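# Push utility cart through self-closing door into yellow bay

## Task

Move the utility cart through the self-closing door into the other room and leave it in the yellow taped bay, with each of its four wheels fully inside the tape and none resting on the tape. The copy-paper case must sit in the cart's top tray and not overhang any tray edge. The door must have swung shut before the scene is ended. One or both robots may be used. At the end, every gripper must be released and each robot moved away. Neither robot may fall over or be left leaning. Anything that stays in place only because a robot is holding it does not count.

## Robot and tools

Robots: two identical Hello Robot Stretch 3 units, r1 and r2. Each has a two-wheel differential base with a passive rear caster, a lift carriage on a vertical mast, and a telescoping arm that reaches out to the robot's right side, ending in a wrist (yaw, pitch, roll) and a two-finger gripper. The base is 0.33 m long and 0.34 m wide; it cannot slide sideways, so the gripper is moved forward or back by driving. Spins happen about the point midway between the drive wheels, 0.05 m behind the front edge. With the arm retracted and the wrist folded, a spin sweeps a 0.28 m radius; an unfolded wrist reaches beyond that.

Frames: the base frame has its origin on the floor between the drive wheels, x forward, y left, z up. hand_pose is reported in this frame, located where the closed fingertips meet. The odometry frame is the base frame at the start of the scene. Every robot reports in its own frames only, so the relative position of r1 and r2 must be judged from images, lidar_m, wrist_depth_mm and head_depth_mm.

execute_actions: argument actions is a list holding exactly one action object (or empty, which only returns state and images). The action has a key per robot, r1 and/or r2. Under each robot: base, joints, and optionally contact_limits. base holds exactly one command: translate_m, a relative drive in metres from the base's last reported position, forward positive, -1 to 1; or rotate_rad, a relative on-the-spot turn in radians, counter-clockwise (left) positive, -3.2 to 3.2. joints holds absolute targets by name: lift_m 0 to 1.1 (arm height), arm_m 0 to 0.52 (extension), wrist_yaw_rad -1.345 to 4.42 (0 along the arm, positive toward the front, 3.0 folded over the base), wrist_pitch_rad -1.57 to 0.451 (0 level, negative tips fingers down), wrist_roll_rad -2.911 to 2.911, gripper_m -0.089 to 0.179 (larger is wider; the true fingertip gap is a bit smaller, zero below 0.007), head_pan_rad -3.953 to 1.73 (0 forward, positive left, -1.57 faces along the arm), head_tilt_rad -1.53 to 0.419 (negative looks down). contact_limits accepts only arm_m: a motor-effort percentage, 1 to 100, at which the arm's motion halts with contact_stop; smaller is softer. All motions in one action start together. Each action runs at most 15 s. Any unknown key or value out of range rejects the whole call. Omitted joints or robots may keep pushing toward earlier targets. cameras lists which images to return (r1_head_camera, r1_nav_camera, r1_wrist_camera, r2_head_camera, r2_nav_camera, r2_wrist_camera, or all); omitted or null gives all, [] gives none.

wait: seconds from 0 to 10; commands nothing, returns state and images. zoom_image: camera name and region [x0, y0, x1, y1] in pixels of that camera's latest full image, at most 504 by 504. finished_scene: scene number; ends it irreversibly, so only call once the cart, paper and shut door are all correct and robots have let go and backed off.

Result lines: base_status and joint_status tell how each motion ended: done (wheels turned the commanded amount, even with slip), off_target (stopped short, possibly still pushing), contact_stop (arm or lift hit something firmly and went slack until recommanded), time_out, torque_fault (a wrist servo overloaded and is limp for 10 s). on_its_own covers uncommanded joints; its held at value is the target held, not the actual position. motor_effort is percent of maximum, positive toward larger joint values, peak in brackets; readings are noisy and biased. Positive wheel effort pushes forward. base_odometry counts wheel turns; turned_by_wheels and turned_by_imu give turning since the previous result; base_tilt gives forward and right lean in degrees with a few degrees of fixed bias. lidar_m: 12 ranges in metres from the base origin, 30-degree sectors starting straight ahead and going counter-clockwise (4th left, 7th behind, 10th right), in a plane 0.17 m above the floor, 0.15 to 12 m, '-' for nothing; the mast and a low lift block some sectors. wrist_depth_mm and head_depth_mm: 7x7 grids of depths in mm, read from the top left; the head grid matches the sideways head image.

Speed: the base reaches 0.30 m/s and 1.9 rad/s only when lift_m is under 0.30, arm_m under 0.03 and wrist_yaw_rad over 2.54; otherwise 0.10 m/s and 0.63 rad/s.

Gripping: command gripper_m below the object's width to hold it; to let go, open to at least 0.02 above where the fingers made contact. Neither the reading nor done proves a grasp.

Hazards: robots pressing into each other fails the run; once bases touch, even millimetres more is too much, and no state line reports contact. Two robots given the same drive may differ by up to 2.5 cm per metre, which can strain a shared load and tip a robot. Fold or unfold the wrist only with lift_m between 0.32 and 0.95, wrist_pitch_rad -0.4 and roll near 0; after folding, lift can go down to 0.25. Keep pitch at -0.5 or lower when yaw is under -0.4. Pushing the arm against something rigid with the gripper above about 0.45 m can tip the robot, as can driving while the hand is snagged or driving backward into furniture. If tilt appears, reverse the last move in small steps, free the gripper, and lower lift to about 0.2. Avoid dropping the paper, slamming the door or cart, and hard hits. A loose object may occasionally get nudged. Shorter robot motion time is better.

Each tool is called after "Request:" by a JSON object that holds its "op" and its "data".

## Session

Request:
{"op": "execute_actions", "data": {"actions": []}}

Scene clock: 0.00 s.
r1.base_odometry: x=+0.000 y=+0.000 heading=+0.000 (m, m, rad; r1's odometry frame)
r1.turned_by_wheels: +0.000 (rad since the last result)
r1.turned_by_imu: +0.000 (rad since the last result)
r1.base_tilt: forward=+0.1 right=-0.4 (deg)
r1.lidar_m: 2.05 1.04 0.85 0.85 0.93 1.46 2.50 2.75 3.92 1.60 2.38 2.52
r1.head_depth_mm: 2148 2995 3021 3024 3055 2987 2075 / 2134 3050 3045 3113 3122 2972 2107 / 2139 3087 3164 3111 3174 2988 2110 / 2143 3160 3173 3196 3228 3046 2125 / 2117 2709 2708 2711 2721 2635 2119 / 1951 2051 2050 2037 2022 2029 1958 / 1637 1634 1625 1632 1625 1601 1603
r1.base_status: not commanded
r1.joint_positions: lift_m=+0.463 arm_m=-0.001 wrist_yaw_rad=+2.814 wrist_pitch_rad=-0.625 wrist_roll_rad=+0.001 gripper_m=+0.037 head_pan_rad=-0.010 head_tilt_rad=-0.014
r1.joint_status: not commanded
r1.motor_effort: left_wheel=+0 right_wheel=+0 lift_m=+28 arm_m=-1 wrist_yaw_rad=+0 wrist_pitch_rad=+4 wrist_roll_rad=+1 gripper_m=+0 head_pan_rad=+0 head_tilt_rad=+2 (%)
r1.hand_pose: x=+0.0412 y=+0.0389 z=+0.4326 quat_wxyz=(+0.325, +0.699, +0.105, +0.628) (m; r1's base frame)
r1.wrist_depth_mm: - 804 837 888 913 968 - / - 882 947 987 - - - / 950 963 995 998 965 939 906 / 870 - 855 836 799 801 785 / 750 704 740 709 703 686 672 / 650 636 - 624 601 602 592 / 579 581 - 547 547 537 528
r2.base_odometry: x=+0.000 y=+0.000 heading=+0.000 (m, m, rad; r2's odometry frame)
r2.turned_by_wheels: +0.000 (rad since the last result)
r2.turned_by_imu: +0.000 (rad since the last result)
r2.base_tilt: forward=+0.2 right=-0.1 (deg)
r2.lidar_m: 1.64 2.36 2.41 2.51 1.51 1.49 2.58 2.42 1.96 1.33 1.26 1.28
r2.head_depth_mm: 1467 1467 1456 1462 1455 1459 1446 / 1650 1638 1643 1640 1631 1632 1629 / 1826 1883 1864 1862 1860 1843 1849 / 2030 2144 2153 2144 2151 2145 2017 / 2030 2473 2477 2494 2506 2552 2094 / 2044 2344 2379 2406 2415 2443 2073 / 2074 2215 2230 2245 2288 2303 2068
r2.base_status: not commanded
r2.joint_positions: lift_m=+0.543 arm_m=+0.001 wrist_yaw_rad=+2.909 wrist_pitch_rad=-0.426 wrist_roll_rad=-0.011 gripper_m=+0.037 head_pan_rad=+0.017 head_tilt_rad=-0.012
r2.joint_status: not commanded
r2.motor_effort: left_wheel=+1 right_wheel=+0 lift_m=+34 arm_m=+0 wrist_yaw_rad=+0 wrist_pitch_rad=+6 wrist_roll_rad=+0 gripper_m=-1 head_pan_rad=-1 head_tilt_rad=+1 (%)
r2.hand_pose: x=+0.0301 y=+0.0716 z=+0.5538 quat_wxyz=(+0.228, +0.700, +0.070, +0.673) (m; r2's base frame)
r2.wrist_depth_mm: - - - - - - - / - - - - - - - / - - - - - - - / - - - - - - - / 940 - 991 - 974 979 995 / 802 - - 819 829 806 829 / 701 676 707 707 720 725 712
pictures: r1_head_camera (sideways: a quarter turn clockwise sets it upright), r1_nav_camera (sideways: a quarter turn counterclockwise sets it upright), r1_wrist_camera, r2_head_camera (sideways: a quarter turn clockwise sets it upright), r2_nav_camera (sideways: a quarter turn counterclockwise sets it upright), r2_wrist_camera
camera_calibration (this result's frames):
r1_head_camera: T_world_to_cam=[[-0.0505673, 0.00532162, -0.998706, 1.32322], [-0.0207689, 0.999764, 0.00637884, -0.00544351], [0.998505, 0.0210646, -0.0504448, 0.0122395], [0, 0, 0, 1]] pos_world=[0.0545775, -0.00185728, 1.32216]
r1_nav_camera: T_world_to_cam=[[-0.0227011, 0.0459884, 0.998684, -1.26197], [-0.0140577, -0.998857, 0.0456769, -0.00106699], [0.999643, -0.0130023, 0.0233217, -0.0755711], [0, 0, 0, 1]] pos_world=[0.046881, 0.0559875, 1.26212]
r1_wrist_camera: T_world_to_cam=[[0.942098, -0.329693, -0.0612644, 0.0107734], [-0.278945, -0.669082, -0.688853, 0.37293], [0.186119, 0.666057, -0.722308, 0.446232], [0, 0, 0, 1]] pos_world=[0.0108251, -0.0441433, 0.579871]
r2_head_camera: T_world_to_cam=[[-0.0634603, -0.0314877, -0.997487, 1.31892], [-0.0399023, 0.998783, -0.02899, 0.0388243], [0.997186, 0.0379623, -0.0646395, 0.0420157], [0, 0, 0, 1]] pos_world=[0.0433505, 0.00115758, 1.31944]
r2_nav_camera: T_world_to_cam=[[0.0110987, -0.000900858, 0.999938, -1.25534], [0.00563, -0.999984, -0.000963389, 0.0526095], [0.999923, 0.00564035, -0.0110935, -0.041156], [0, 0, 0, 1]] pos_world=[0.0547893, 0.0517099, 1.25486]
r2_wrist_camera: T_world_to_cam=[[0.963178, -0.265716, 0.0410165, -0.0429438], [-0.113641, -0.540601, -0.833569, 0.541176], [0.243666, 0.798214, -0.550891, 0.407638], [0, 0, 0, 1]] pos_world=[0.00353463, -0.044233, 0.677433]
Images, in order (width x height): r1_head_camera 896x504, r1_nav_camera 672x504, r1_wrist_camera 644x364, r2_head_camera 896x504, r2_nav_camera 672x504, r2_wrist_camera 644x364.

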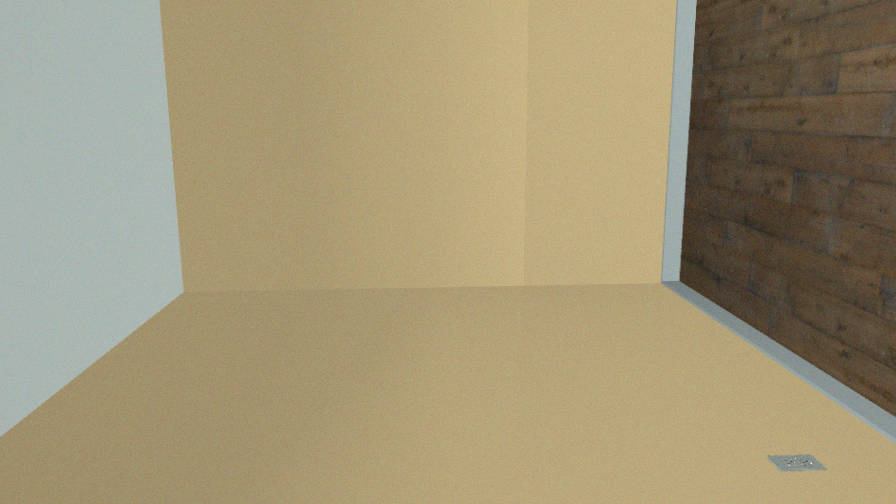

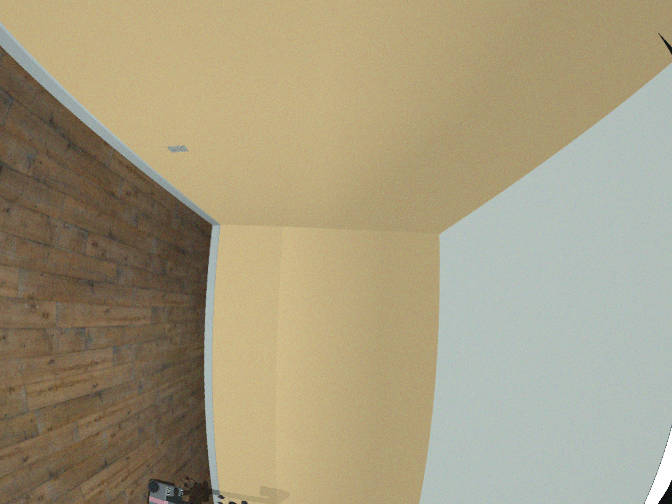

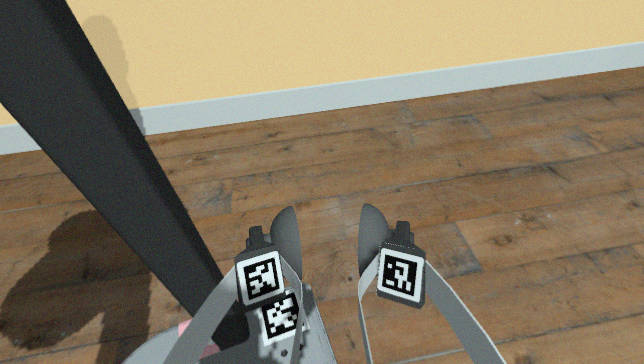

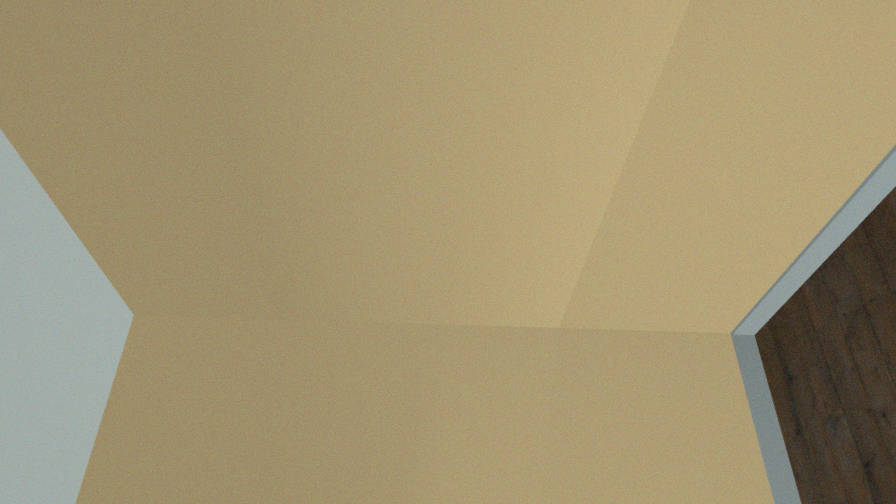

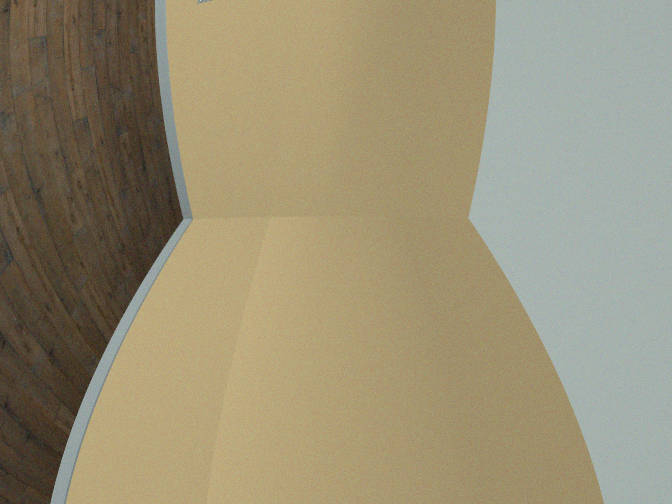

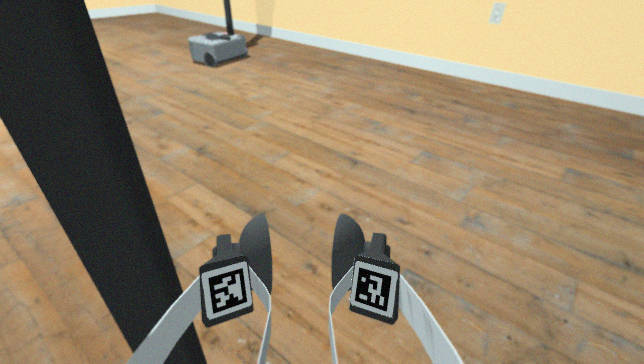

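Survey using nav cameras looking down.

Request:
{"op": "execute_actions", "data": {"actions": [{"r1":{"joints":{"head_tilt_rad":-0.6,"head_pan_rad":-1.8}},"r2":{"joints":{"head_tilt_rad":-0.6,"head_pan_rad":1.5}}}], "cameras": ["r1_nav_camera","r2_nav_camera"]}}

Request:
{"op": "execute_actions", "data": {"actions": [{"r1":{"joints":{"head_pan_rad":-3.6}},"r2":{"joints":{"head_pan_rad":-3.2}}}], "cameras": ["r1_nav_camera","r2_nav_camera"]}}

Scene clock: 1.57 s.
r1.base_odometry: x=+0.000 y=+0.000 heading=+0.000 (m, m, rad; r1's odometry frame)
r1.turned_by_wheels: +0.000 (rad since the last result)
r1.turned_by_imu: +0.000 (rad since the last result)
r1.base_tilt: forward=+0.1 right=-0.4 (deg)
r1.lidar_m: 2.04 1.04 0.85 0.84 0.93 1.46 2.50 2.75 3.89 1.60 2.39 2.52
r1.head_depth_mm: 3339 3669 2799 2118 1703 1422 1216 / 3310 3588 2833 2133 1709 1418 1224 / 3313 3575 2886 2141 1713 1433 1222 / 3263 1825 2049 2005 1721 1434 1226 / 1706 1579 2054 2021 1733 1436 1232 / 3205 1789 2071 2081 1737 1453 1231 / 3246 1889 2684 2124 1752 1454 1241
r1.base_status: not commanded
r1.joint_positions: lift_m=+0.463 arm_m=-0.001 wrist_yaw_rad=+2.814 wrist_pitch_rad=-0.625 wrist_roll_rad=+0.001 gripper_m=+0.037 head_pan_rad=-1.793 head_tilt_rad=-0.592
r1.joint_status: all done
r1.motor_effort: left_wheel=+0(0) right_wheel=+0(0) lift_m=+28(28) arm_m=-1(1) wrist_yaw_rad=+0(0) wrist_pitch_rad=+4(4) wrist_roll_rad=+0(1) gripper_m=+0(1) head_pan_rad=-6(61) head_tilt_rad=-2(27) (%)
r1.hand_pose: x=+0.0412 y=+0.0389 z=+0.4326 quat_wxyz=(+0.325, +0.699, +0.105, +0.628) (m; r1's base frame)
r1.wrist_depth_mm: - 804 852 878 922 974 - / - 893 944 987 - - - / 947 970 - 983 964 953 922 / 875 - 832 835 814 785 764 / 744 728 740 713 701 685 683 / 645 637 - 619 603 602 599 / 583 577 - 553 539 537 533
r2.base_odometry: x=+0.000 y=+0.000 heading=+0.000 (m, m, rad; r2's odometry frame)
r2.turned_by_wheels: +0.000 (rad since the last result)
r2.turned_by_imu: +0.000 (rad since the last result)
r2.base_tilt: forward=+0.1 right=-0.1 (deg)
r2.lidar_m: 1.64 2.36 2.39 2.52 1.51 1.49 2.58 2.41 1.96 1.34 1.26 1.28
r2.head_depth_mm: 2340 2530 2649 2223 1754 1444 1228 / 2554 2765 2871 2205 1746 1442 1226 / 2806 3070 2989 2190 1738 1437 1226 / 3078 3355 2768 2177 1734 1432 1213 / 3574 3731 2671 2183 1733 1423 1214 / - - 2944 2184 1731 1428 1213 / - - 2958 2161 1719 1421 1242
r2.base_status: not commanded
r2.joint_positions: lift_m=+0.543 arm_m=+0.001 wrist_yaw_rad=+2.909 wrist_pitch_rad=-0.426 wrist_roll_rad=-0.011 gripper_m=+0.037 head_pan_rad=+1.493 head_tilt_rad=-0.592
r2.joint_status: all done
r2.motor_effort: left_wheel=+1(0) right_wheel=+0(0) lift_m=+35(34) arm_m=+0(1) wrist_yaw_rad=+0(0) wrist_pitch_rad=+6(6) wrist_roll_rad=+0(0) gripper_m=-1(0) head_pan_rad=+2(42) head_tilt_rad=-3(31) (%)
r2.hand_pose: x=+0.0301 y=+0.0716 z=+0.5538 quat_wxyz=(+0.228, +0.700, +0.070, +0.673) (m; r2's base frame)
r2.wrist_depth_mm: - - - - - - - / - - - - - - - / - - - - - - - / - - - - - - - / 949 - - - 977 992 982 / 810 - - 819 823 842 846 / 689 673 703 710 712 718 737
pictures: r1_nav_camera (sideways: a quarter turn counterclockwise sets it upright), r2_nav_camera (sideways: a quarter turn counterclockwise sets it upright)
camera_calibration (this result's frames):
r1_nav_camera: T_world_to_cam=[[-0.0713616, -0.524032, 0.848704, -1.0657], [-0.979222, 0.198731, 0.0403702, 0.0117625], [-0.189819, -0.828189, -0.527325, 0.648371], [0, 0, 0, 1]] pos_world=[0.0585412, -0.0238237, 1.24589]
r2_nav_camera: T_world_to_cam=[[0.044557, 0.55584, 0.830094, -1.03371], [0.996081, -0.0882606, 0.00563354, 0.0379811], [0.076396, 0.82659, -0.557595, 0.675741], [0, 0, 0, 1]] pos_world=[-0.0433969, 0.0193715, 1.23466]
Images, in order (width x height): r1_nav_camera 672x504, r2_nav_camera 672x504.

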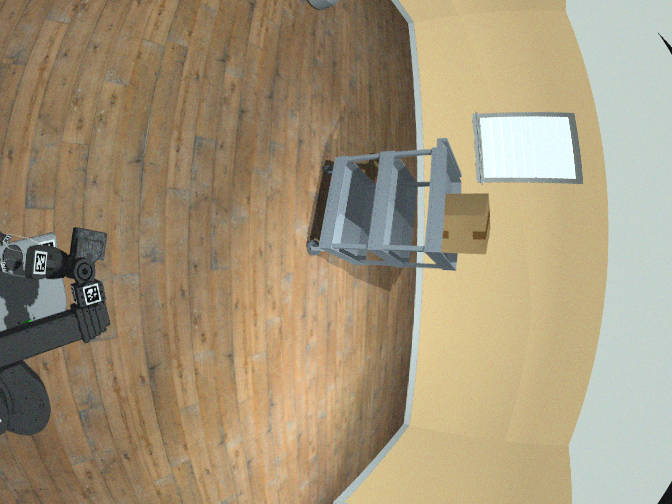

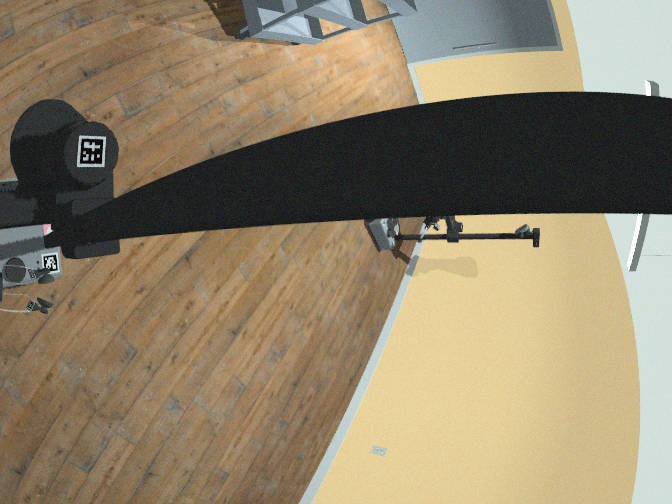

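Scene clock: 4.13 s.
r1.base_odometry: x=+0.000 y=+0.000 heading=+0.000 (m, m, rad; r1's odometry frame)
r1.turned_by_wheels: +0.000 (rad since the last result)
r1.turned_by_imu: +0.000 (rad since the last result)
r1.base_tilt: forward=+0.1 right=-0.4 (deg)
r1.lidar_m: 2.04 1.04 0.85 0.84 0.93 1.46 2.50 2.76 3.91 1.61 2.39 2.52
r1.head_depth_mm: 1394 1479 1565 1672 1659 1412 1218 / 1681 1811 1944 1988 1703 1422 1218 / 2116 2336 2496 2150 1716 1433 1222 / 2187 2424 2631 2164 1733 1441 1231 / 2148 2362 2589 2152 1735 1443 1229 / 2102 2293 2559 2182 1737 1447 1234 / 2040 2244 2484 2204 1743 1451 1235
r1.base_status: not commanded
r1.joint_positions: lift_m=+0.463 arm_m=-0.001 wrist_yaw_rad=+2.814 wrist_pitch_rad=-0.625 wrist_roll_rad=+0.001 gripper_m=+0.037 head_pan_rad=-3.593 head_tilt_rad=-0.593
r1.joint_status: all done
r1.motor_effort: left_wheel=+0(0) right_wheel=+0(0) lift_m=+28(28) arm_m=-1(1) wrist_yaw_rad=+0(0) wrist_pitch_rad=+4(4) wrist_roll_rad=+1(0) gripper_m=+0(0) head_pan_rad=-5(61) head_tilt_rad=-3(2) (%)
r1.hand_pose: x=+0.0412 y=+0.0389 z=+0.4326 quat_wxyz=(+0.325, +0.699, +0.105, +0.628) (m; r1's base frame)
r1.wrist_depth_mm: - 805 830 872 926 974 - / - 899 953 - - - - / 962 987 - 996 980 942 912 / 876 - 847 814 805 799 787 / 742 717 735 710 711 684 675 / 645 635 - 627 600 601 595 / 577 584 - 546 546 533 530
r2.base_odometry: x=+0.000 y=+0.000 heading=+0.000 (m, m, rad; r2's odometry frame)
r2.turned_by_wheels: +0.000 (rad since the last result)
r2.turned_by_imu: +0.001 (rad since the last result)
r2.base_tilt: forward=+0.2 right=-0.1 (deg)
r2.lidar_m: 1.65 2.36 2.40 2.52 1.51 1.49 2.58 2.42 1.95 1.34 1.26 1.27
r2.head_depth_mm: 3204 3662 3038 2219 1747 1433 1225 / 2980 3331 2999 2199 1738 1436 1225 / 2719 3063 2999 2196 1736 1435 1248 / 2534 2834 2973 2210 1737 1427 1221 / 2383 2589 2815 2171 1725 1425 1212 / 2225 2436 2652 2170 1713 1428 1214 / 2099 2285 2525 2163 1720 1420 1215
r2.base_status: not commanded
r2.joint_positions: lift_m=+0.543 arm_m=+0.001 wrist_yaw_rad=+2.909 wrist_pitch_rad=-0.426 wrist_roll_rad=-0.011 gripper_m=+0.037 head_pan_rad=-3.193 head_tilt_rad=-0.593
r2.joint_status: all done
r2.motor_effort: left_wheel=+1(1) right_wheel=+0(0) lift_m=+34(34) arm_m=+1(0) wrist_yaw_rad=+0(0) wrist_pitch_rad=+6(6) wrist_roll_rad=+0(0) gripper_m=+0(1) head_pan_rad=-5(44) head_tilt_rad=-3(4) (%)
r2.hand_pose: x=+0.0301 y=+0.0716 z=+0.5538 quat_wxyz=(+0.228, +0.700, +0.070, +0.673) (m; r2's base frame)
r2.wrist_depth_mm: - - - - - - - / - - - - - - - / - - - - - - - / - - - - - - - / 944 - 988 - 996 993 998 / 813 - - 812 816 830 846 / 705 690 711 718 718 732 713
pictures: r1_nav_camera (sideways: a quarter turn counterclockwise sets it upright), r2_nav_camera (sideways: a quarter turn counterclockwise sets it upright)
camera_calibration (this result's frames):
r1_nav_camera: T_world_to_cam=[[-0.49429, 0.188648, 0.848581, -1.06296], [0.416016, 0.908461, 0.0403651, 0.00325813], [-0.763288, 0.372975, -0.527524, 0.652128], [0, 0, 0, 1]] pos_world=[-0.0290041, -0.0456623, 1.24589]
r2_nav_camera: T_world_to_cam=[[-0.557146, 0.0296321, 0.829886, -1.02977], [0.0614811, 0.998092, 0.0056374, 0.0436771], [-0.828136, 0.0541631, -0.557905, 0.681662], [0, 0, 0, 1]] pos_world=[-0.0119104, -0.0500005, 1.23465]
Images, in order (width x height): r1_nav_camera 672x504, r2_nav_camera 672x504.

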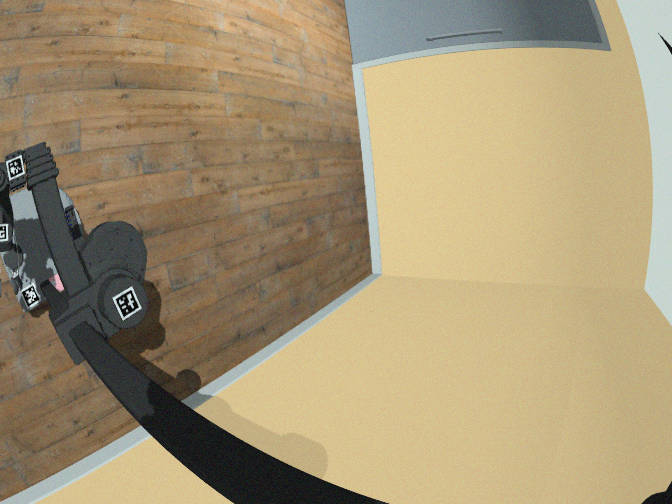

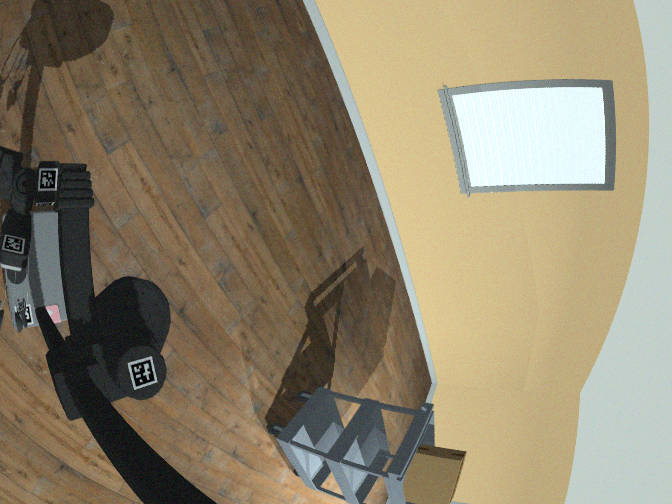

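Request:
{"op": "execute_actions", "data": {"actions": [{"r1":{"joints":{"head_pan_rad":-1.65,"head_tilt_rad":-0.35}},"r2":{"joints":{"head_pan_rad":-3.7,"head_tilt_rad":-0.4}}}], "cameras": ["r1_head_camera","r2_head_camera"]}}

Scene clock: 6.33 s.
r1.base_odometry: x=+0.000 y=+0.000 heading=+0.000 (m, m, rad; r1's odometry frame)
r1.turned_by_wheels: +0.000 (rad since the last result)
r1.turned_by_imu: +0.000 (rad since the last result)
r1.base_tilt: forward=+0.0 right=-0.4 (deg)
r1.lidar_m: 2.05 1.04 0.85 0.85 0.93 1.46 2.50 2.74 3.92 1.60 2.39 2.52
r1.head_depth_mm: 3215 3438 3655 3193 2257 1736 1407 / 3245 3453 3662 3055 2269 1737 1420 / 3237 3481 1719 1884 2027 1765 1421 / 3318 3533 1681 2123 2112 1762 1427 / 3314 3538 2156 2258 2129 1771 1431 / 3419 3545 3776 3141 2316 1757 1437 / 3384 3657 - 3301 2336 1770 1431
r1.base_status: not commanded
r1.joint_positions: lift_m=+0.463 arm_m=-0.001 wrist_yaw_rad=+2.814 wrist_pitch_rad=-0.625 wrist_roll_rad=+0.001 gripper_m=+0.037 head_pan_rad=-1.657 head_tilt_rad=-0.359
r1.joint_status: all done
r1.motor_effort: left_wheel=+0(0) right_wheel=+0(0) lift_m=+28(28) arm_m=-1(1) wrist_yaw_rad=+0(0) wrist_pitch_rad=+4(4) wrist_roll_rad=+1(0) gripper_m=-1(1) head_pan_rad=+5(61) head_tilt_rad=+4(19) (%)
r1.hand_pose: x=+0.0412 y=+0.0389 z=+0.4326 quat_wxyz=(+0.325, +0.699, +0.105, +0.628) (m; r1's base frame)
r1.wrist_depth_mm: - 802 831 874 941 972 - / - 883 958 993 - - - / 949 980 - 985 968 953 922 / 882 - 856 830 810 800 781 / 750 726 738 703 702 678 678 / 651 644 - 629 599 605 589 / 578 574 - 546 541 538 529
r2.base_odometry: x=+0.000 y=+0.000 heading=+0.000 (m, m, rad; r2's odometry frame)
r2.turned_by_wheels: +0.000 (rad since the last result)
r2.turned_by_imu: +0.000 (rad since the last result)
r2.base_tilt: forward=+0.1 right=-0.1 (deg)
r2.lidar_m: 1.65 2.36 2.40 2.51 1.52 1.50 2.57 2.42 1.96 1.34 1.26 1.28
r2.head_depth_mm: 3750 - 1852 2597 2098 1706 1411 / 3882 - 1695 1839 1937 1676 1363 / - - 1748 2007 1978 1666 1364 / - - - 2690 1983 1668 1365 / - - - 3011 2126 1663 1356 / 3458 3663 3830 2985 2134 1654 1352 / 3021 3227 3347 2951 2121 1645 1351
r2.base_status: not commanded
r2.joint_positions: lift_m=+0.543 arm_m=+0.001 wrist_yaw_rad=+2.909 wrist_pitch_rad=-0.426 wrist_roll_rad=-0.011 gripper_m=+0.037 head_pan_rad=-3.693 head_tilt_rad=-0.409
r2.joint_status: all done
r2.motor_effort: left_wheel=+1(1) right_wheel=+0(0) lift_m=+34(34) arm_m=+1(1) wrist_yaw_rad=+0(0) wrist_pitch_rad=+6(6) wrist_roll_rad=+0(0) gripper_m=-1(0) head_pan_rad=-3(32) head_tilt_rad=+4(18) (%)
r2.hand_pose: x=+0.0301 y=+0.0716 z=+0.5538 quat_wxyz=(+0.228, +0.700, +0.070, +0.673) (m; r2's base frame)
r2.wrist_depth_mm: - - - - - - - / - - - - - - - / - - - - - - - / - - - - - - - / 941 - 998 - 980 982 997 / 791 - - 818 828 853 840 / 695 697 705 718 712 722 736
pictures: r1_head_camera (sideways: a quarter turn clockwise sets it upright), r2_head_camera (sideways: a quarter turn clockwise sets it upright)
camera_calibration (this result's frames):
r1_head_camera: T_world_to_cam=[[0.0381234, 0.384262, -0.922437, 1.22295], [0.998095, -0.0594469, 0.0164863, -0.0248122], [-0.048501, -0.921308, -0.385796, 0.455118], [0, 0, 0, 1]] pos_world=[0.00021558, -0.0521049, 1.30409]
r2_head_camera: T_world_to_cam=[[0.394824, -0.207051, -0.895122, 1.18236], [-0.49608, -0.86809, -0.0180149, 0.0273063], [-0.773317, 0.451165, -0.445456, 0.548464], [0, 0, 0, 1]] pos_world=[-0.0291405, 0.0210646, 1.30316]
Images, in order (width x height): r1_head_camera 896x504, r2_head_camera 896x504.

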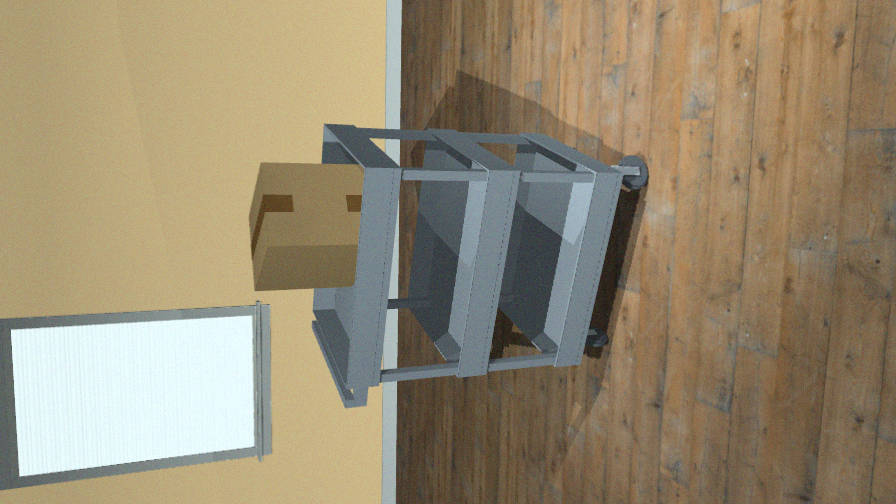

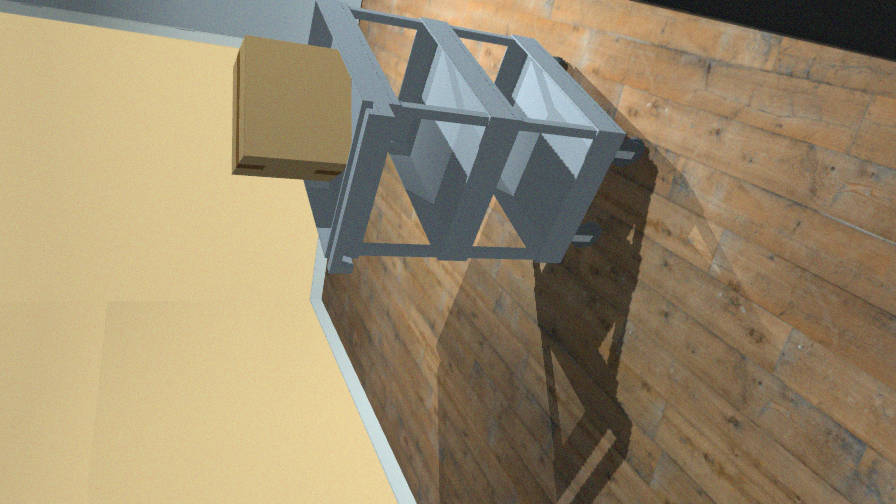

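Request:
{"op": "execute_actions", "data": {"actions": [{"r1":{"joints":{"head_pan_rad":-2.75,"head_tilt_rad":-0.25}},"r2":{"joints":{"head_pan_rad":0,"head_tilt_rad":-0.5,"lift_m":0.5,"wrist_pitch_rad":-0.4,"wrist_yaw_rad":3.0}}}], "cameras": ["r1_head_camera","r1_nav_camera"]}}

Scene clock: 8.93 s.
r1.base_odometry: x=+0.000 y=+0.000 heading=+0.000 (m, m, rad; r1's odometry frame)
r1.turned_by_wheels: +0.000 (rad since the last result)
r1.turned_by_imu: +0.000 (rad since the last result)
r1.base_tilt: forward=+0.0 right=-0.4 (deg)
r1.lidar_m: 2.04 1.04 0.85 0.84 0.93 1.46 2.50 2.75 3.89 1.60 2.39 2.52
r1.head_depth_mm: 2210 2290 2391 2525 2533 1961 1541 / 2313 2429 2546 2675 2697 1968 1540 / 2446 2609 2715 2871 2721 1966 1549 / 2603 2762 2922 3077 2695 1988 1557 / 2796 2959 3115 3304 2729 1983 1560 / 2989 3169 3388 3528 2734 1987 1555 / 3238 3443 3681 3847 2769 2004 1561
r1.base_status: not commanded
r1.joint_positions: lift_m=+0.463 arm_m=-0.001 wrist_yaw_rad=+2.814 wrist_pitch_rad=-0.625 wrist_roll_rad=+0.001 gripper_m=+0.037 head_pan_rad=-2.743 head_tilt_rad=-0.261
r1.joint_status: all done
r1.motor_effort: left_wheel=+0(0) right_wheel=+0(0) lift_m=+28(28) arm_m=-1(1) wrist_yaw_rad=-1(1) wrist_pitch_rad=+4(4) wrist_roll_rad=+0(0) gripper_m=+1(0) head_pan_rad=-5(60) head_tilt_rad=+3(14) (%)
r1.hand_pose: x=+0.0412 y=+0.0389 z=+0.4326 quat_wxyz=(+0.325, +0.699, +0.105, +0.628) (m; r1's base frame)
r1.wrist_depth_mm: - 810 830 863 944 968 - / - 876 929 999 - - - / 979 976 - - 968 954 919 / 857 - 858 827 801 794 783 / 749 715 744 709 713 692 673 / 649 640 - 615 588 595 591 / 576 577 - 547 545 538 533
r2.base_odometry: x=+0.000 y=+0.000 heading=+0.000 (m, m, rad; r2's odometry frame)
r2.turned_by_wheels: +0.000 (rad since the last result)
r2.turned_by_imu: +0.001 (rad since the last result)
r2.base_tilt: forward=+0.2 right=-0.1 (deg)
r2.lidar_m: 1.65 2.36 2.40 2.52 1.51 1.50 2.58 2.42 1.96 1.34 1.26 1.28
r2.head_depth_mm: 1303 1384 1466 1566 1664 1559 1301 / 1445 1546 1651 1756 1829 1559 1297 / 1610 1739 1873 2023 1940 1552 1289 / 1847 1985 2161 2315 1932 1555 1289 / 2117 2321 2550 2568 1925 1538 1288 / 2136 2298 2492 2554 1919 1537 1278 / 2014 2155 2332 2455 1915 1531 1286
r2.base_status: not commanded
r2.joint_positions: lift_m=+0.501 arm_m=+0.001 wrist_yaw_rad=+2.997 wrist_pitch_rad=-0.422 wrist_roll_rad=-0.011 gripper_m=+0.037 head_pan_rad=-0.007 head_tilt_rad=-0.494
r2.joint_status: all done
r2.motor_effort: left_wheel=+1(1) right_wheel=+0(0) lift_m=+15(30) arm_m=+1(1) wrist_yaw_rad=+2(5) wrist_pitch_rad=+9(10) wrist_roll_rad=+0(0) gripper_m=-1(0) head_pan_rad=+3(45) head_tilt_rad=-2(14) (%)
r2.hand_pose: x=+0.0110 y=+0.0757 z=+0.5124 quat_wxyz=(+0.198, +0.696, +0.099, +0.683) (m; r2's base frame)
r2.wrist_depth_mm: - - - - - - - / - - - - - - - / - - - - - - - / - - - - - - - / 900 893 952 945 907 931 945 / 760 747 - 766 777 780 798 / 662 666 668 668 680 667 682
pictures: r1_head_camera (sideways: a quarter turn clockwise sets it upright), r1_nav_camera (sideways: a quarter turn counterclockwise sets it upright)
camera_calibration (this result's frames):
r1_head_camera: T_world_to_cam=[[0.272204, 0.10949, -0.95599, 1.26533], [0.414338, -0.910019, 0.0137517, -0.017693], [-0.868464, -0.399846, -0.293076, 0.339452], [0, 0, 0, 1]] pos_world=[-0.042294, -0.0189128, 1.30937]
r1_nav_camera: T_world_to_cam=[[-0.186633, -0.128299, 0.974016, -1.22853], [-0.394731, 0.917682, 0.0452431, 0.00183456], [-0.899642, -0.376031, -0.221914, 0.255252], [0, 0, 0, 1]] pos_world=[0.00107379, -0.0633205, 1.25317]
Images, in order (width x height): r1_head_camera 896x504, r1_nav_camera 672x504.

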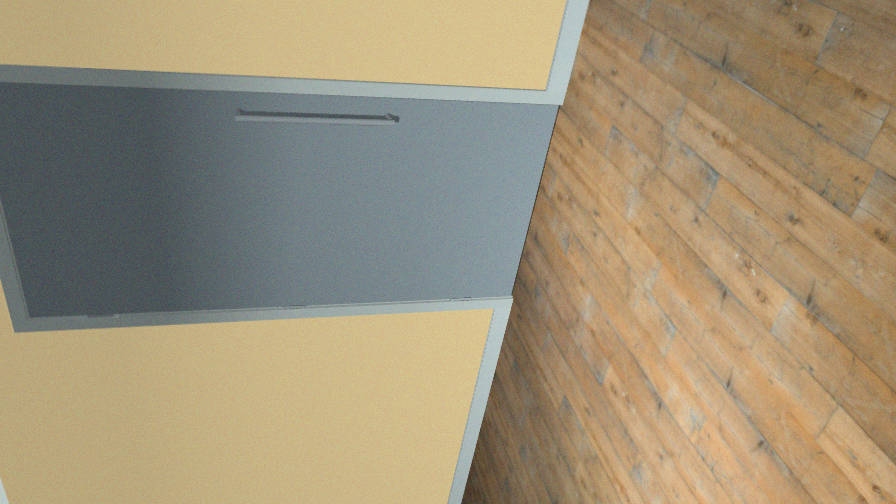

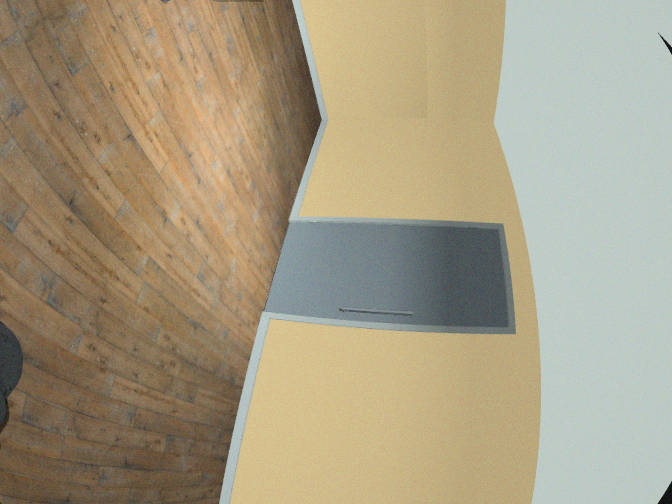

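Request:
{"op": "execute_actions", "data": {"actions": [{"r1":{"base":{"rotate_rad":-2.57},"joints":{"head_pan_rad":0,"head_tilt_rad":-0.5,"lift_m":0.5,"wrist_pitch_rad":-0.4,"wrist_yaw_rad":3.0}},"r2":{"base":{"rotate_rad":3.12},"joints":{"lift_m":0.25}}}], "cameras": ["r2_nav_camera","r1_nav_camera"]}}

Scene clock: 16.63 s.
r1.base_odometry: x=+0.000 y=+0.000 heading=-2.570 (m, m, rad; r1's odometry frame)
r1.turned_by_wheels: -2.570 (rad since the last result)
r1.turned_by_imu: -2.597 (rad since the last result)
r1.base_tilt: forward=+0.0 right=-0.4 (deg)
r1.lidar_m: 2.84 1.88 1.59 2.51 3.27 1.82 1.00 0.84 0.84 0.96 1.60 2.50
r1.head_depth_mm: 2323 2497 2693 2474 1892 1525 1284 / 2512 2688 2931 2493 1903 1534 1286 / 2683 2900 3162 2478 1898 1547 1292 / 2923 3186 3379 2509 1915 1542 1296 / 3228 3502 3628 2536 1914 1561 1298 / 3564 - 3724 2550 1931 1559 1299 / 3617 - 3709 2545 1950 1566 1305
r1.base_status: done
r1.joint_positions: lift_m=+0.500 arm_m=-0.001 wrist_yaw_rad=+2.998 wrist_pitch_rad=-0.420 wrist_roll_rad=+0.001 gripper_m=+0.037 head_pan_rad=-0.007 head_tilt_rad=-0.494
r1.joint_status: all done
r1.motor_effort: left_wheel=+1(5) right_wheel=-2(4) lift_m=+31(33) arm_m=-1(1) wrist_yaw_rad=+1(2) wrist_pitch_rad=+6(7) wrist_roll_rad=+1(0) gripper_m=+0(1) head_pan_rad=+6(62) head_tilt_rad=-2(18) (%)
r1.hand_pose: x=+0.0107 y=+0.0775 z=+0.5122 quat_wxyz=(+0.197, +0.700, +0.098, +0.679) (m; r1's base frame)
r1.wrist_depth_mm: - - - - - - - / - - - - - - - / - - - - - - - / - - - - - - - / - 982 - 937 923 894 890 / 833 804 - 772 736 755 736 / 705 688 - 667 656 639 639
r2.base_odometry: x=+0.000 y=+0.000 heading=+3.120 (m, m, rad; r2's odometry frame)
r2.turned_by_wheels: +3.120 (rad since the last result)
r2.turned_by_imu: +3.107 (rad since the last result)
r2.base_tilt: forward=+0.2 right=-0.1 (deg)
r2.lidar_m: 2.56 2.41 1.95 1.34 1.26 1.28 1.65 2.36 2.40 2.39 1.51 1.50
r2.head_depth_mm: 3027 3362 3657 2593 1961 1555 1296 / 2803 3095 3392 2572 1933 1561 1297 / 2601 2852 3165 2584 1929 1548 1294 / 2454 2632 2951 2571 1936 1554 1292 / 2291 2519 2720 2575 1914 1537 1287 / 2161 2347 2541 2551 1914 1540 1287 / 2058 2200 2396 2460 1900 1529 1287
r2.base_status: done
r2.joint_positions: lift_m=+0.251 arm_m=+0.001 wrist_yaw_rad=+2.997 wrist_pitch_rad=-0.422 wrist_roll_rad=-0.011 gripper_m=+0.037 head_pan_rad=-0.007 head_tilt_rad=-0.494
r2.joint_status: all done
r2.motor_effort: left_wheel=+0(8) right_wheel=+1(11) lift_m=+15(14) arm_m=+1(1) wrist_yaw_rad=+3(3) wrist_pitch_rad=+9(9) wrist_roll_rad=+0(0) gripper_m=+0(1) head_pan_rad=+4(4) head_tilt_rad=-3(3) (%)
r2.hand_pose: x=+0.0110 y=+0.0758 z=+0.2625 quat_wxyz=(+0.197, +0.696, +0.099, +0.683) (m; r2's base frame)
r2.wrist_depth_mm: 901 - - - - - - / 974 - - - - - - / 843 - 879 891 899 913 936 / 669 - 672 678 683 693 707 / 540 531 575 572 554 565 570 / 468 - - - 471 472 478 / - - - - 403 413 413
pictures: r1_nav_camera (sideways: a quarter turn counterclockwise sets it upright), r2_nav_camera (sideways: a quarter turn counterclockwise sets it upright)
camera_calibration (this result's frames):
r1_nav_camera: T_world_to_cam=[[0.441148, 0.0426064, 0.896422, -1.13106], [0.0105112, -0.999049, 0.0423114, 0.00319265], [0.897373, -0.00924308, -0.441177, 0.529645], [0, 0, 0, 1]] pos_world=[0.0236427, 0.0562756, 1.24744]
r2_nav_camera: T_world_to_cam=[[0.473693, -0.00440298, 0.880679, -1.1023], [-0.0178343, -0.99983, 0.00459391, 0.0455188], [0.88051, -0.0178824, -0.473691, 0.561668], [0, 0, 0, 1]] pos_world=[0.0284081, 0.0507017, 1.23662]
Images, in order (width x height): r1_nav_camera 672x504, r2_nav_camera 672x504.

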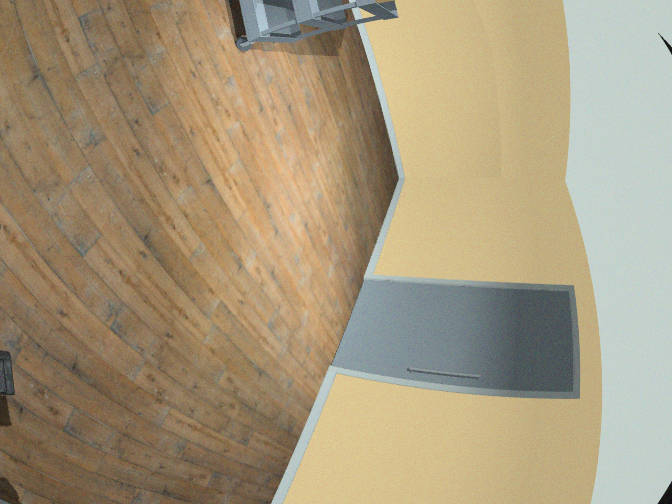

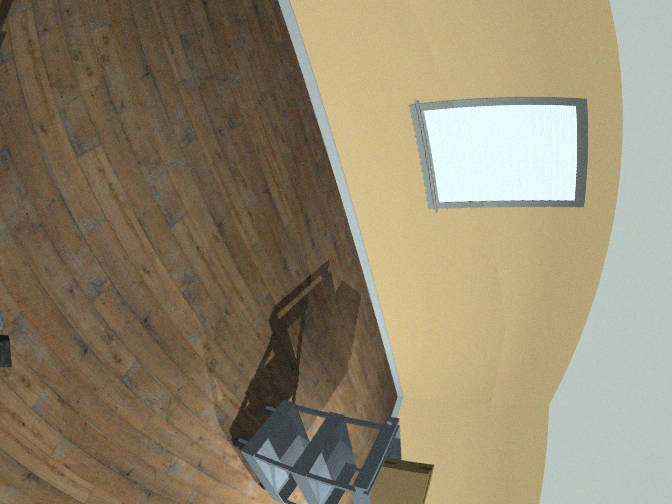

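Request:
{"op": "execute_actions", "data": {"actions": [{"r1":{"base":{"translate_m":1.0},"joints":{"lift_m":0.25}},"r2":{"base":{"translate_m":1.0}}}], "cameras": []}}

Request:
{"op": "execute_actions", "data": {"actions": [{"r1":{"base":{"translate_m":1.0}},"r2":{"base":{"translate_m":0.18}}}], "cameras": []}}

Request:
{"op": "execute_actions", "data": {"actions": [{"r1":{"base":{"translate_m":0.5}},"r2":{"base":{"rotate_rad":-1.13}}}], "cameras": ["r2_nav_camera","r1_nav_camera"]}}

Scene clock: 23.27 s.
r1.base_odometry: x=-0.841 y=-0.541 heading=-2.570 (m, m, rad; r1's odometry frame)
r1.turned_by_wheels: +0.000 (rad since the last result)
r1.turned_by_imu: -0.001 (rad since the last result)
r1.base_tilt: forward=+0.1 right=-0.4 (deg)
r1.lidar_m: 2.00 3.21 1.40 1.18 4.00 3.26 1.80 1.52 1.52 1.72 1.78 1.77
r1.head_depth_mm: 1640 1754 1907 2060 1882 1529 1279 / 1762 1906 2070 2239 1898 1530 1286 / 1923 2084 2265 2393 1908 1534 1296 / 2089 2260 2482 2519 1897 1539 1295 / 2274 2527 2788 2524 1929 1543 1303 / 2514 2805 3085 2536 1926 1554 1306 / 2814 3138 3292 2552 1937 1564 1306
r1.base_status: done
r1.joint_positions: lift_m=+0.250 arm_m=-0.001 wrist_yaw_rad=+2.999 wrist_pitch_rad=-0.419 wrist_roll_rad=+0.001 gripper_m=+0.037 head_pan_rad=-0.007 head_tilt_rad=-0.495
r1.joint_status: all done
r1.motor_effort: left_wheel=+1(8) right_wheel=-2(4) lift_m=+25(28) arm_m=-1(1) wrist_yaw_rad=+0(1) wrist_pitch_rad=+6(7) wrist_roll_rad=+0(0) gripper_m=+0(1) head_pan_rad=+5(5) head_tilt_rad=-2(2) (%)
r1.hand_pose: x=+0.0105 y=+0.0776 z=+0.2626 quat_wxyz=(+0.196, +0.700, +0.098, +0.679) (m; r1's base frame)
r1.wrist_depth_mm: - - - - - - - / - - - - - - - / - - 980 931 913 885 854 / 764 737 709 704 682 668 653 / 599 583 - 561 566 542 533 / 498 508 - - 447 453 444 / 432 - - - 394 390 385
r2.base_odometry: x=-1.000 y=+0.022 heading=+3.120 (m, m, rad; r2's odometry frame)
r2.turned_by_wheels: +0.000 (rad since the last result)
r2.turned_by_imu: +0.005 (rad since the last result)
r2.base_tilt: forward=+0.2 right=-0.1 (deg)
r2.lidar_m: 1.68 1.58 1.62 1.95 1.84 1.87 2.42 3.18 3.27 1.02 1.01 2.46
r2.head_depth_mm: 1970 2196 2500 2604 1952 1557 1297 / 1826 2018 2273 2465 1937 1554 1300 / 1701 1875 2083 2303 1935 1556 1291 / 1600 1741 1928 2141 1925 1544 1288 / 1500 1641 1784 1963 1922 1542 1287 / 1412 1525 1669 1831 1904 1533 1280 / 1340 1440 1543 1704 1820 1530 1284
r2.base_status: done
r2.joint_positions: lift_m=+0.251 arm_m=+0.001 wrist_yaw_rad=+2.998 wrist_pitch_rad=-0.422 wrist_roll_rad=-0.011 gripper_m=+0.037 head_pan_rad=-0.007 head_tilt_rad=-0.495
r2.joint_status: not commanded
r2.motor_effort: left_wheel=-1(8) right_wheel=+1(8) lift_m=+15(15) arm_m=+1(1) wrist_yaw_rad=+2(3) wrist_pitch_rad=+9(9) wrist_roll_rad=+0(0) gripper_m=+0(1) head_pan_rad=+4(3) head_tilt_rad=-2(3) (%)
r2.hand_pose: x=+0.0108 y=+0.0758 z=+0.2625 quat_wxyz=(+0.197, +0.696, +0.099, +0.683) (m; r2's base frame)
r2.wrist_depth_mm: - - - - - - - / - - - - - - - / 839 - 881 882 881 903 924 / 648 - 685 675 705 698 702 / 540 531 592 574 560 569 572 / 469 - - - 472 476 477 / - - - - 403 409 414
pictures: none
No camera images: the call's "cameras" was empty. Leave "cameras" out to get every camera's image.

Scene clock: 28.27 s.
r1.base_odometry: x=-1.682 y=-1.082 heading=-2.570 (m, m, rad; r1's odometry frame)
r1.turned_by_wheels: +0.000 (rad since the last result)
r1.turned_by_imu: -0.001 (rad since the last result)
r1.base_tilt: forward=+0.0 right=-0.4 (deg)
r1.lidar_m: 1.17 1.96 2.55 2.90 1.48 4.71 2.61 2.20 2.19 1.23 1.04 1.04
r1.head_depth_mm: 955 1020 1111 1196 1312 1431 1276 / 1020 1098 1192 1310 1449 1517 1286 / 1107 1198 1317 1453 1623 1542 1289 / 1208 1324 1456 1616 1795 1538 1295 / 1326 1461 1643 1865 1928 1547 1306 / 1465 1637 1854 2117 1917 1554 1298 / 1646 1872 2138 2378 1942 1564 1305
r1.base_status: done
r1.joint_positions: lift_m=+0.250 arm_m=-0.001 wrist_yaw_rad=+2.999 wrist_pitch_rad=-0.419 wrist_roll_rad=+0.001 gripper_m=+0.037 head_pan_rad=-0.007 head_tilt_rad=-0.495
r1.joint_status: not commanded
r1.motor_effort: left_wheel=+1(9) right_wheel=-2(4) lift_m=+25(25) arm_m=-1(1) wrist_yaw_rad=+0(0) wrist_pitch_rad=+6(6) wrist_roll_rad=+1(0) gripper_m=+0(0) head_pan_rad=+5(5) head_tilt_rad=-2(2) (%)
r1.hand_pose: x=+0.0105 y=+0.0776 z=+0.2627 quat_wxyz=(+0.196, +0.700, +0.098, +0.679) (m; r1's base frame)
r1.wrist_depth_mm: - - - - - - - / - - - - - - - / - - 952 927 890 897 869 / 769 751 729 709 680 665 650 / 603 589 - 563 562 539 533 / 501 503 - - 447 456 448 / 436 - - - 393 389 385
r2.base_odometry: x=-1.180 y=+0.026 heading=+3.120 (m, m, rad; r2's odometry frame)
r2.turned_by_wheels: +0.000 (rad since the last result)
r2.turned_by_imu: +0.002 (rad since the last result)
r2.base_tilt: forward=+0.2 right=-0.1 (deg)
r2.lidar_m: 1.53 1.43 1.46 1.89 1.94 1.97 2.55 3.34 3.40 0.96 0.95 2.22
r2.head_depth_mm: 1793 1991 2237 2492 1951 1560 1297 / 1654 1827 2044 2266 1928 1554 1290 / 1541 1693 1875 2098 1923 1549 1286 / 1444 1582 1744 1926 1921 1542 1292 / 1365 1486 1622 1786 1862 1546 1282 / 1282 1379 1505 1648 1784 1529 1282 / 1214 1300 1399 1542 1693 1535 1275
r2.base_status: done
r2.joint_positions: lift_m=+0.251 arm_m=+0.001 wrist_yaw_rad=+2.998 wrist_pitch_rad=-0.422 wrist_roll_rad=-0.011 gripper_m=+0.037 head_pan_rad=-0.007 head_tilt_rad=-0.495
r2.joint_status: not commanded
r2.motor_effort: left_wheel=-1(10) right_wheel=+1(9) lift_m=+15(15) arm_m=+0(1) wrist_yaw_rad=+1(0) wrist_pitch_rad=+9(9) wrist_roll_rad=+0(0) gripper_m=-1(1) head_pan_rad=+3(2) head_tilt_rad=-2(3) (%)
r2.hand_pose: x=+0.0108 y=+0.0758 z=+0.2625 quat_wxyz=(+0.197, +0.696, +0.099, +0.683) (m; r2's base frame)
r2.wrist_depth_mm: - - - - - - - / - - - - - - - / 834 - 854 872 889 900 924 / 657 - 677 694 692 693 703 / 542 532 577 570 557 563 571 / 471 - - - 475 474 480 / - - - - 405 411 408
pictures: none
No camera images: the call's "cameras" was empty. Leave "cameras" out to get every camera's image.

Scene clock: 31.60 s.
r1.base_odometry: x=-2.102 y=-1.353 heading=-2.570 (m, m, rad; r1's odometry frame)
r1.turned_by_wheels: +0.000 (rad since the last result)
r1.turned_by_imu: +0.000 (rad since the last result)
r1.base_tilt: forward=+0.0 right=-0.5 (deg)
r1.lidar_m: 0.75 1.26 2.21 2.50 1.74 1.79 2.99 2.54 1.46 0.80 0.68 0.68
r1.head_depth_mm: 596 643 694 759 838 923 1027 / 651 702 760 829 912 1015 1166 / 705 764 840 927 1034 1173 1259 / 766 841 929 1039 1171 1343 1293 / 843 932 1039 1177 1360 1490 1303 / 934 1038 1181 1368 1620 1551 1303 / 1046 1189 1370 1618 1832 1555 1310
r1.base_status: done
r1.joint_positions: lift_m=+0.250 arm_m=-0.001 wrist_yaw_rad=+2.999 wrist_pitch_rad=-0.419 wrist_roll_rad=+0.001 gripper_m=+0.037 head_pan_rad=-0.007 head_tilt_rad=-0.495
r1.joint_status: not commanded
r1.motor_effort: left_wheel=+1(9) right_wheel=-1(3) lift_m=+25(25) arm_m=-1(1) wrist_yaw_rad=+1(1) wrist_pitch_rad=+6(6) wrist_roll_rad=+1(1) gripper_m=-2(0) head_pan_rad=+4(6) head_tilt_rad=-2(2) (%)
r1.hand_pose: x=+0.0105 y=+0.0777 z=+0.2627 quat_wxyz=(+0.196, +0.700, +0.098, +0.679) (m; r1's base frame)
r1.wrist_depth_mm: - - - - - - - / - - - - - - - / - - 975 940 921 871 848 / 765 754 725 704 683 671 655 / 607 590 - 563 559 542 534 / 495 506 - - 451 457 444 / 438 - - - 394 390 386
r2.base_odometry: x=-1.180 y=+0.026 heading=+1.990 (m, m, rad; r2's odometry frame)
r2.turned_by_wheels: -1.130 (rad since the last result)
r2.turned_by_imu: -1.123 (rad since the last result)
r2.base_tilt: forward=+0.1 right=+0.0 (deg)
r2.lidar_m: 0.95 2.49 1.58 1.43 1.44 1.76 1.94 1.94 2.38 3.34 3.35 0.97
r2.head_depth_mm: 3451 3603 1130 1138 1297 1405 1292 / 3373 3561 1144 1195 1290 1427 1293 / 3342 3560 2964 1511 1221 1416 1291 / 3261 3597 3739 2552 1935 1540 1291 / 3236 3540 3701 2552 1920 1545 1284 / 3180 3478 3589 2534 1916 1535 1280 / 3131 3421 3599 2532 1901 1529 1277
r2.base_status: done
r2.joint_positions: lift_m=+0.251 arm_m=+0.001 wrist_yaw_rad=+2.998 wrist_pitch_rad=-0.422 wrist_roll_rad=-0.011 gripper_m=+0.037 head_pan_rad=-0.007 head_tilt_rad=-0.495
r2.joint_status: not commanded
r2.motor_effort: left_wheel=+2(12) right_wheel=-1(7) lift_m=+15(15) arm_m=+1(1) wrist_yaw_rad=+1(2) wrist_pitch_rad=+9(9) wrist_roll_rad=+0(0) gripper_m=+0(0) head_pan_rad=+2(4) head_tilt_rad=-2(3) (%)
r2.hand_pose: x=+0.0108 y=+0.0758 z=+0.2625 quat_wxyz=(+0.197, +0.696, +0.099, +0.683) (m; r2's base frame)
r2.wrist_depth_mm: - - - - - - - / - - - - - - - / 845 - 864 886 900 902 917 / 663 - 682 678 684 694 707 / 544 531 573 573 556 560 565 / 475 - - - 468 472 481 / - - - - 406 410 411
pictures: r1_nav_camera (sideways: a quarter turn counterclockwise sets it upright), r2_nav_camera (sideways: a quarter turn counterclockwise sets it upright)
camera_calibration (this result's frames):
r1_nav_camera: T_world_to_cam=[[0.442245, 0.0426884, 0.895878, -1.13036], [0.0107666, -0.999047, 0.0422896, 0.00321954], [0.89683, -0.00905679, -0.442284, 0.531089], [0, 0, 0, 1]] pos_world=[0.0235641, 0.0562796, 1.24742]
r2_nav_camera: T_world_to_cam=[[0.474367, -0.00438267, 0.880316, -1.10183], [-0.0177781, -0.999831, 0.00460222, 0.0455076], [0.880148, -0.0178335, -0.474365, 0.562547], [0, 0, 0, 1]] pos_world=[0.0283555, 0.0507032, 1.2366]
Images, in order (width x height): r1_nav_camera 672x504, r2_nav_camera 672x504.

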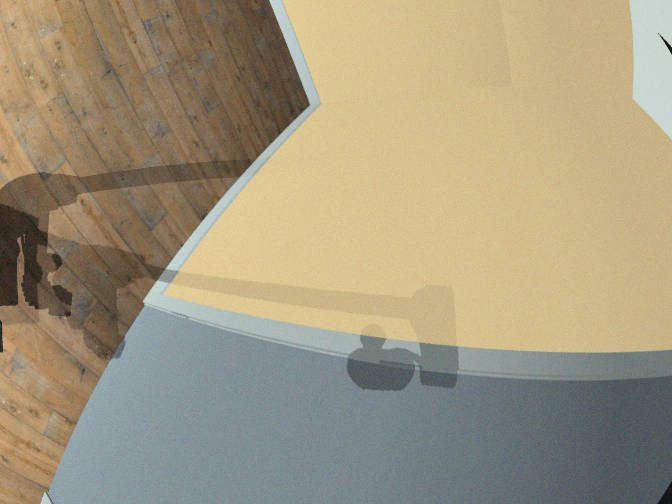

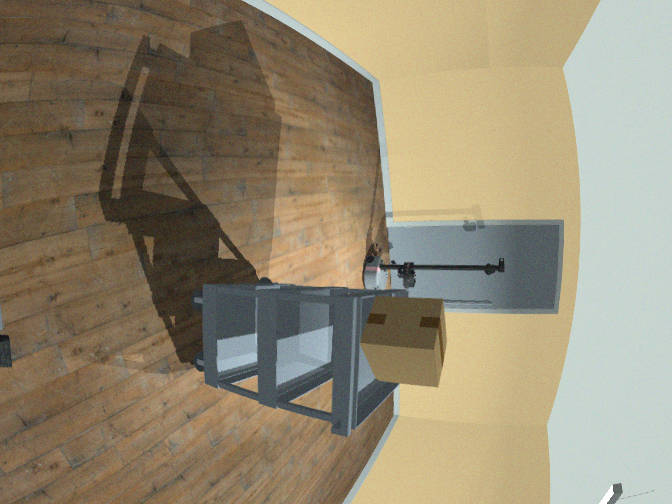

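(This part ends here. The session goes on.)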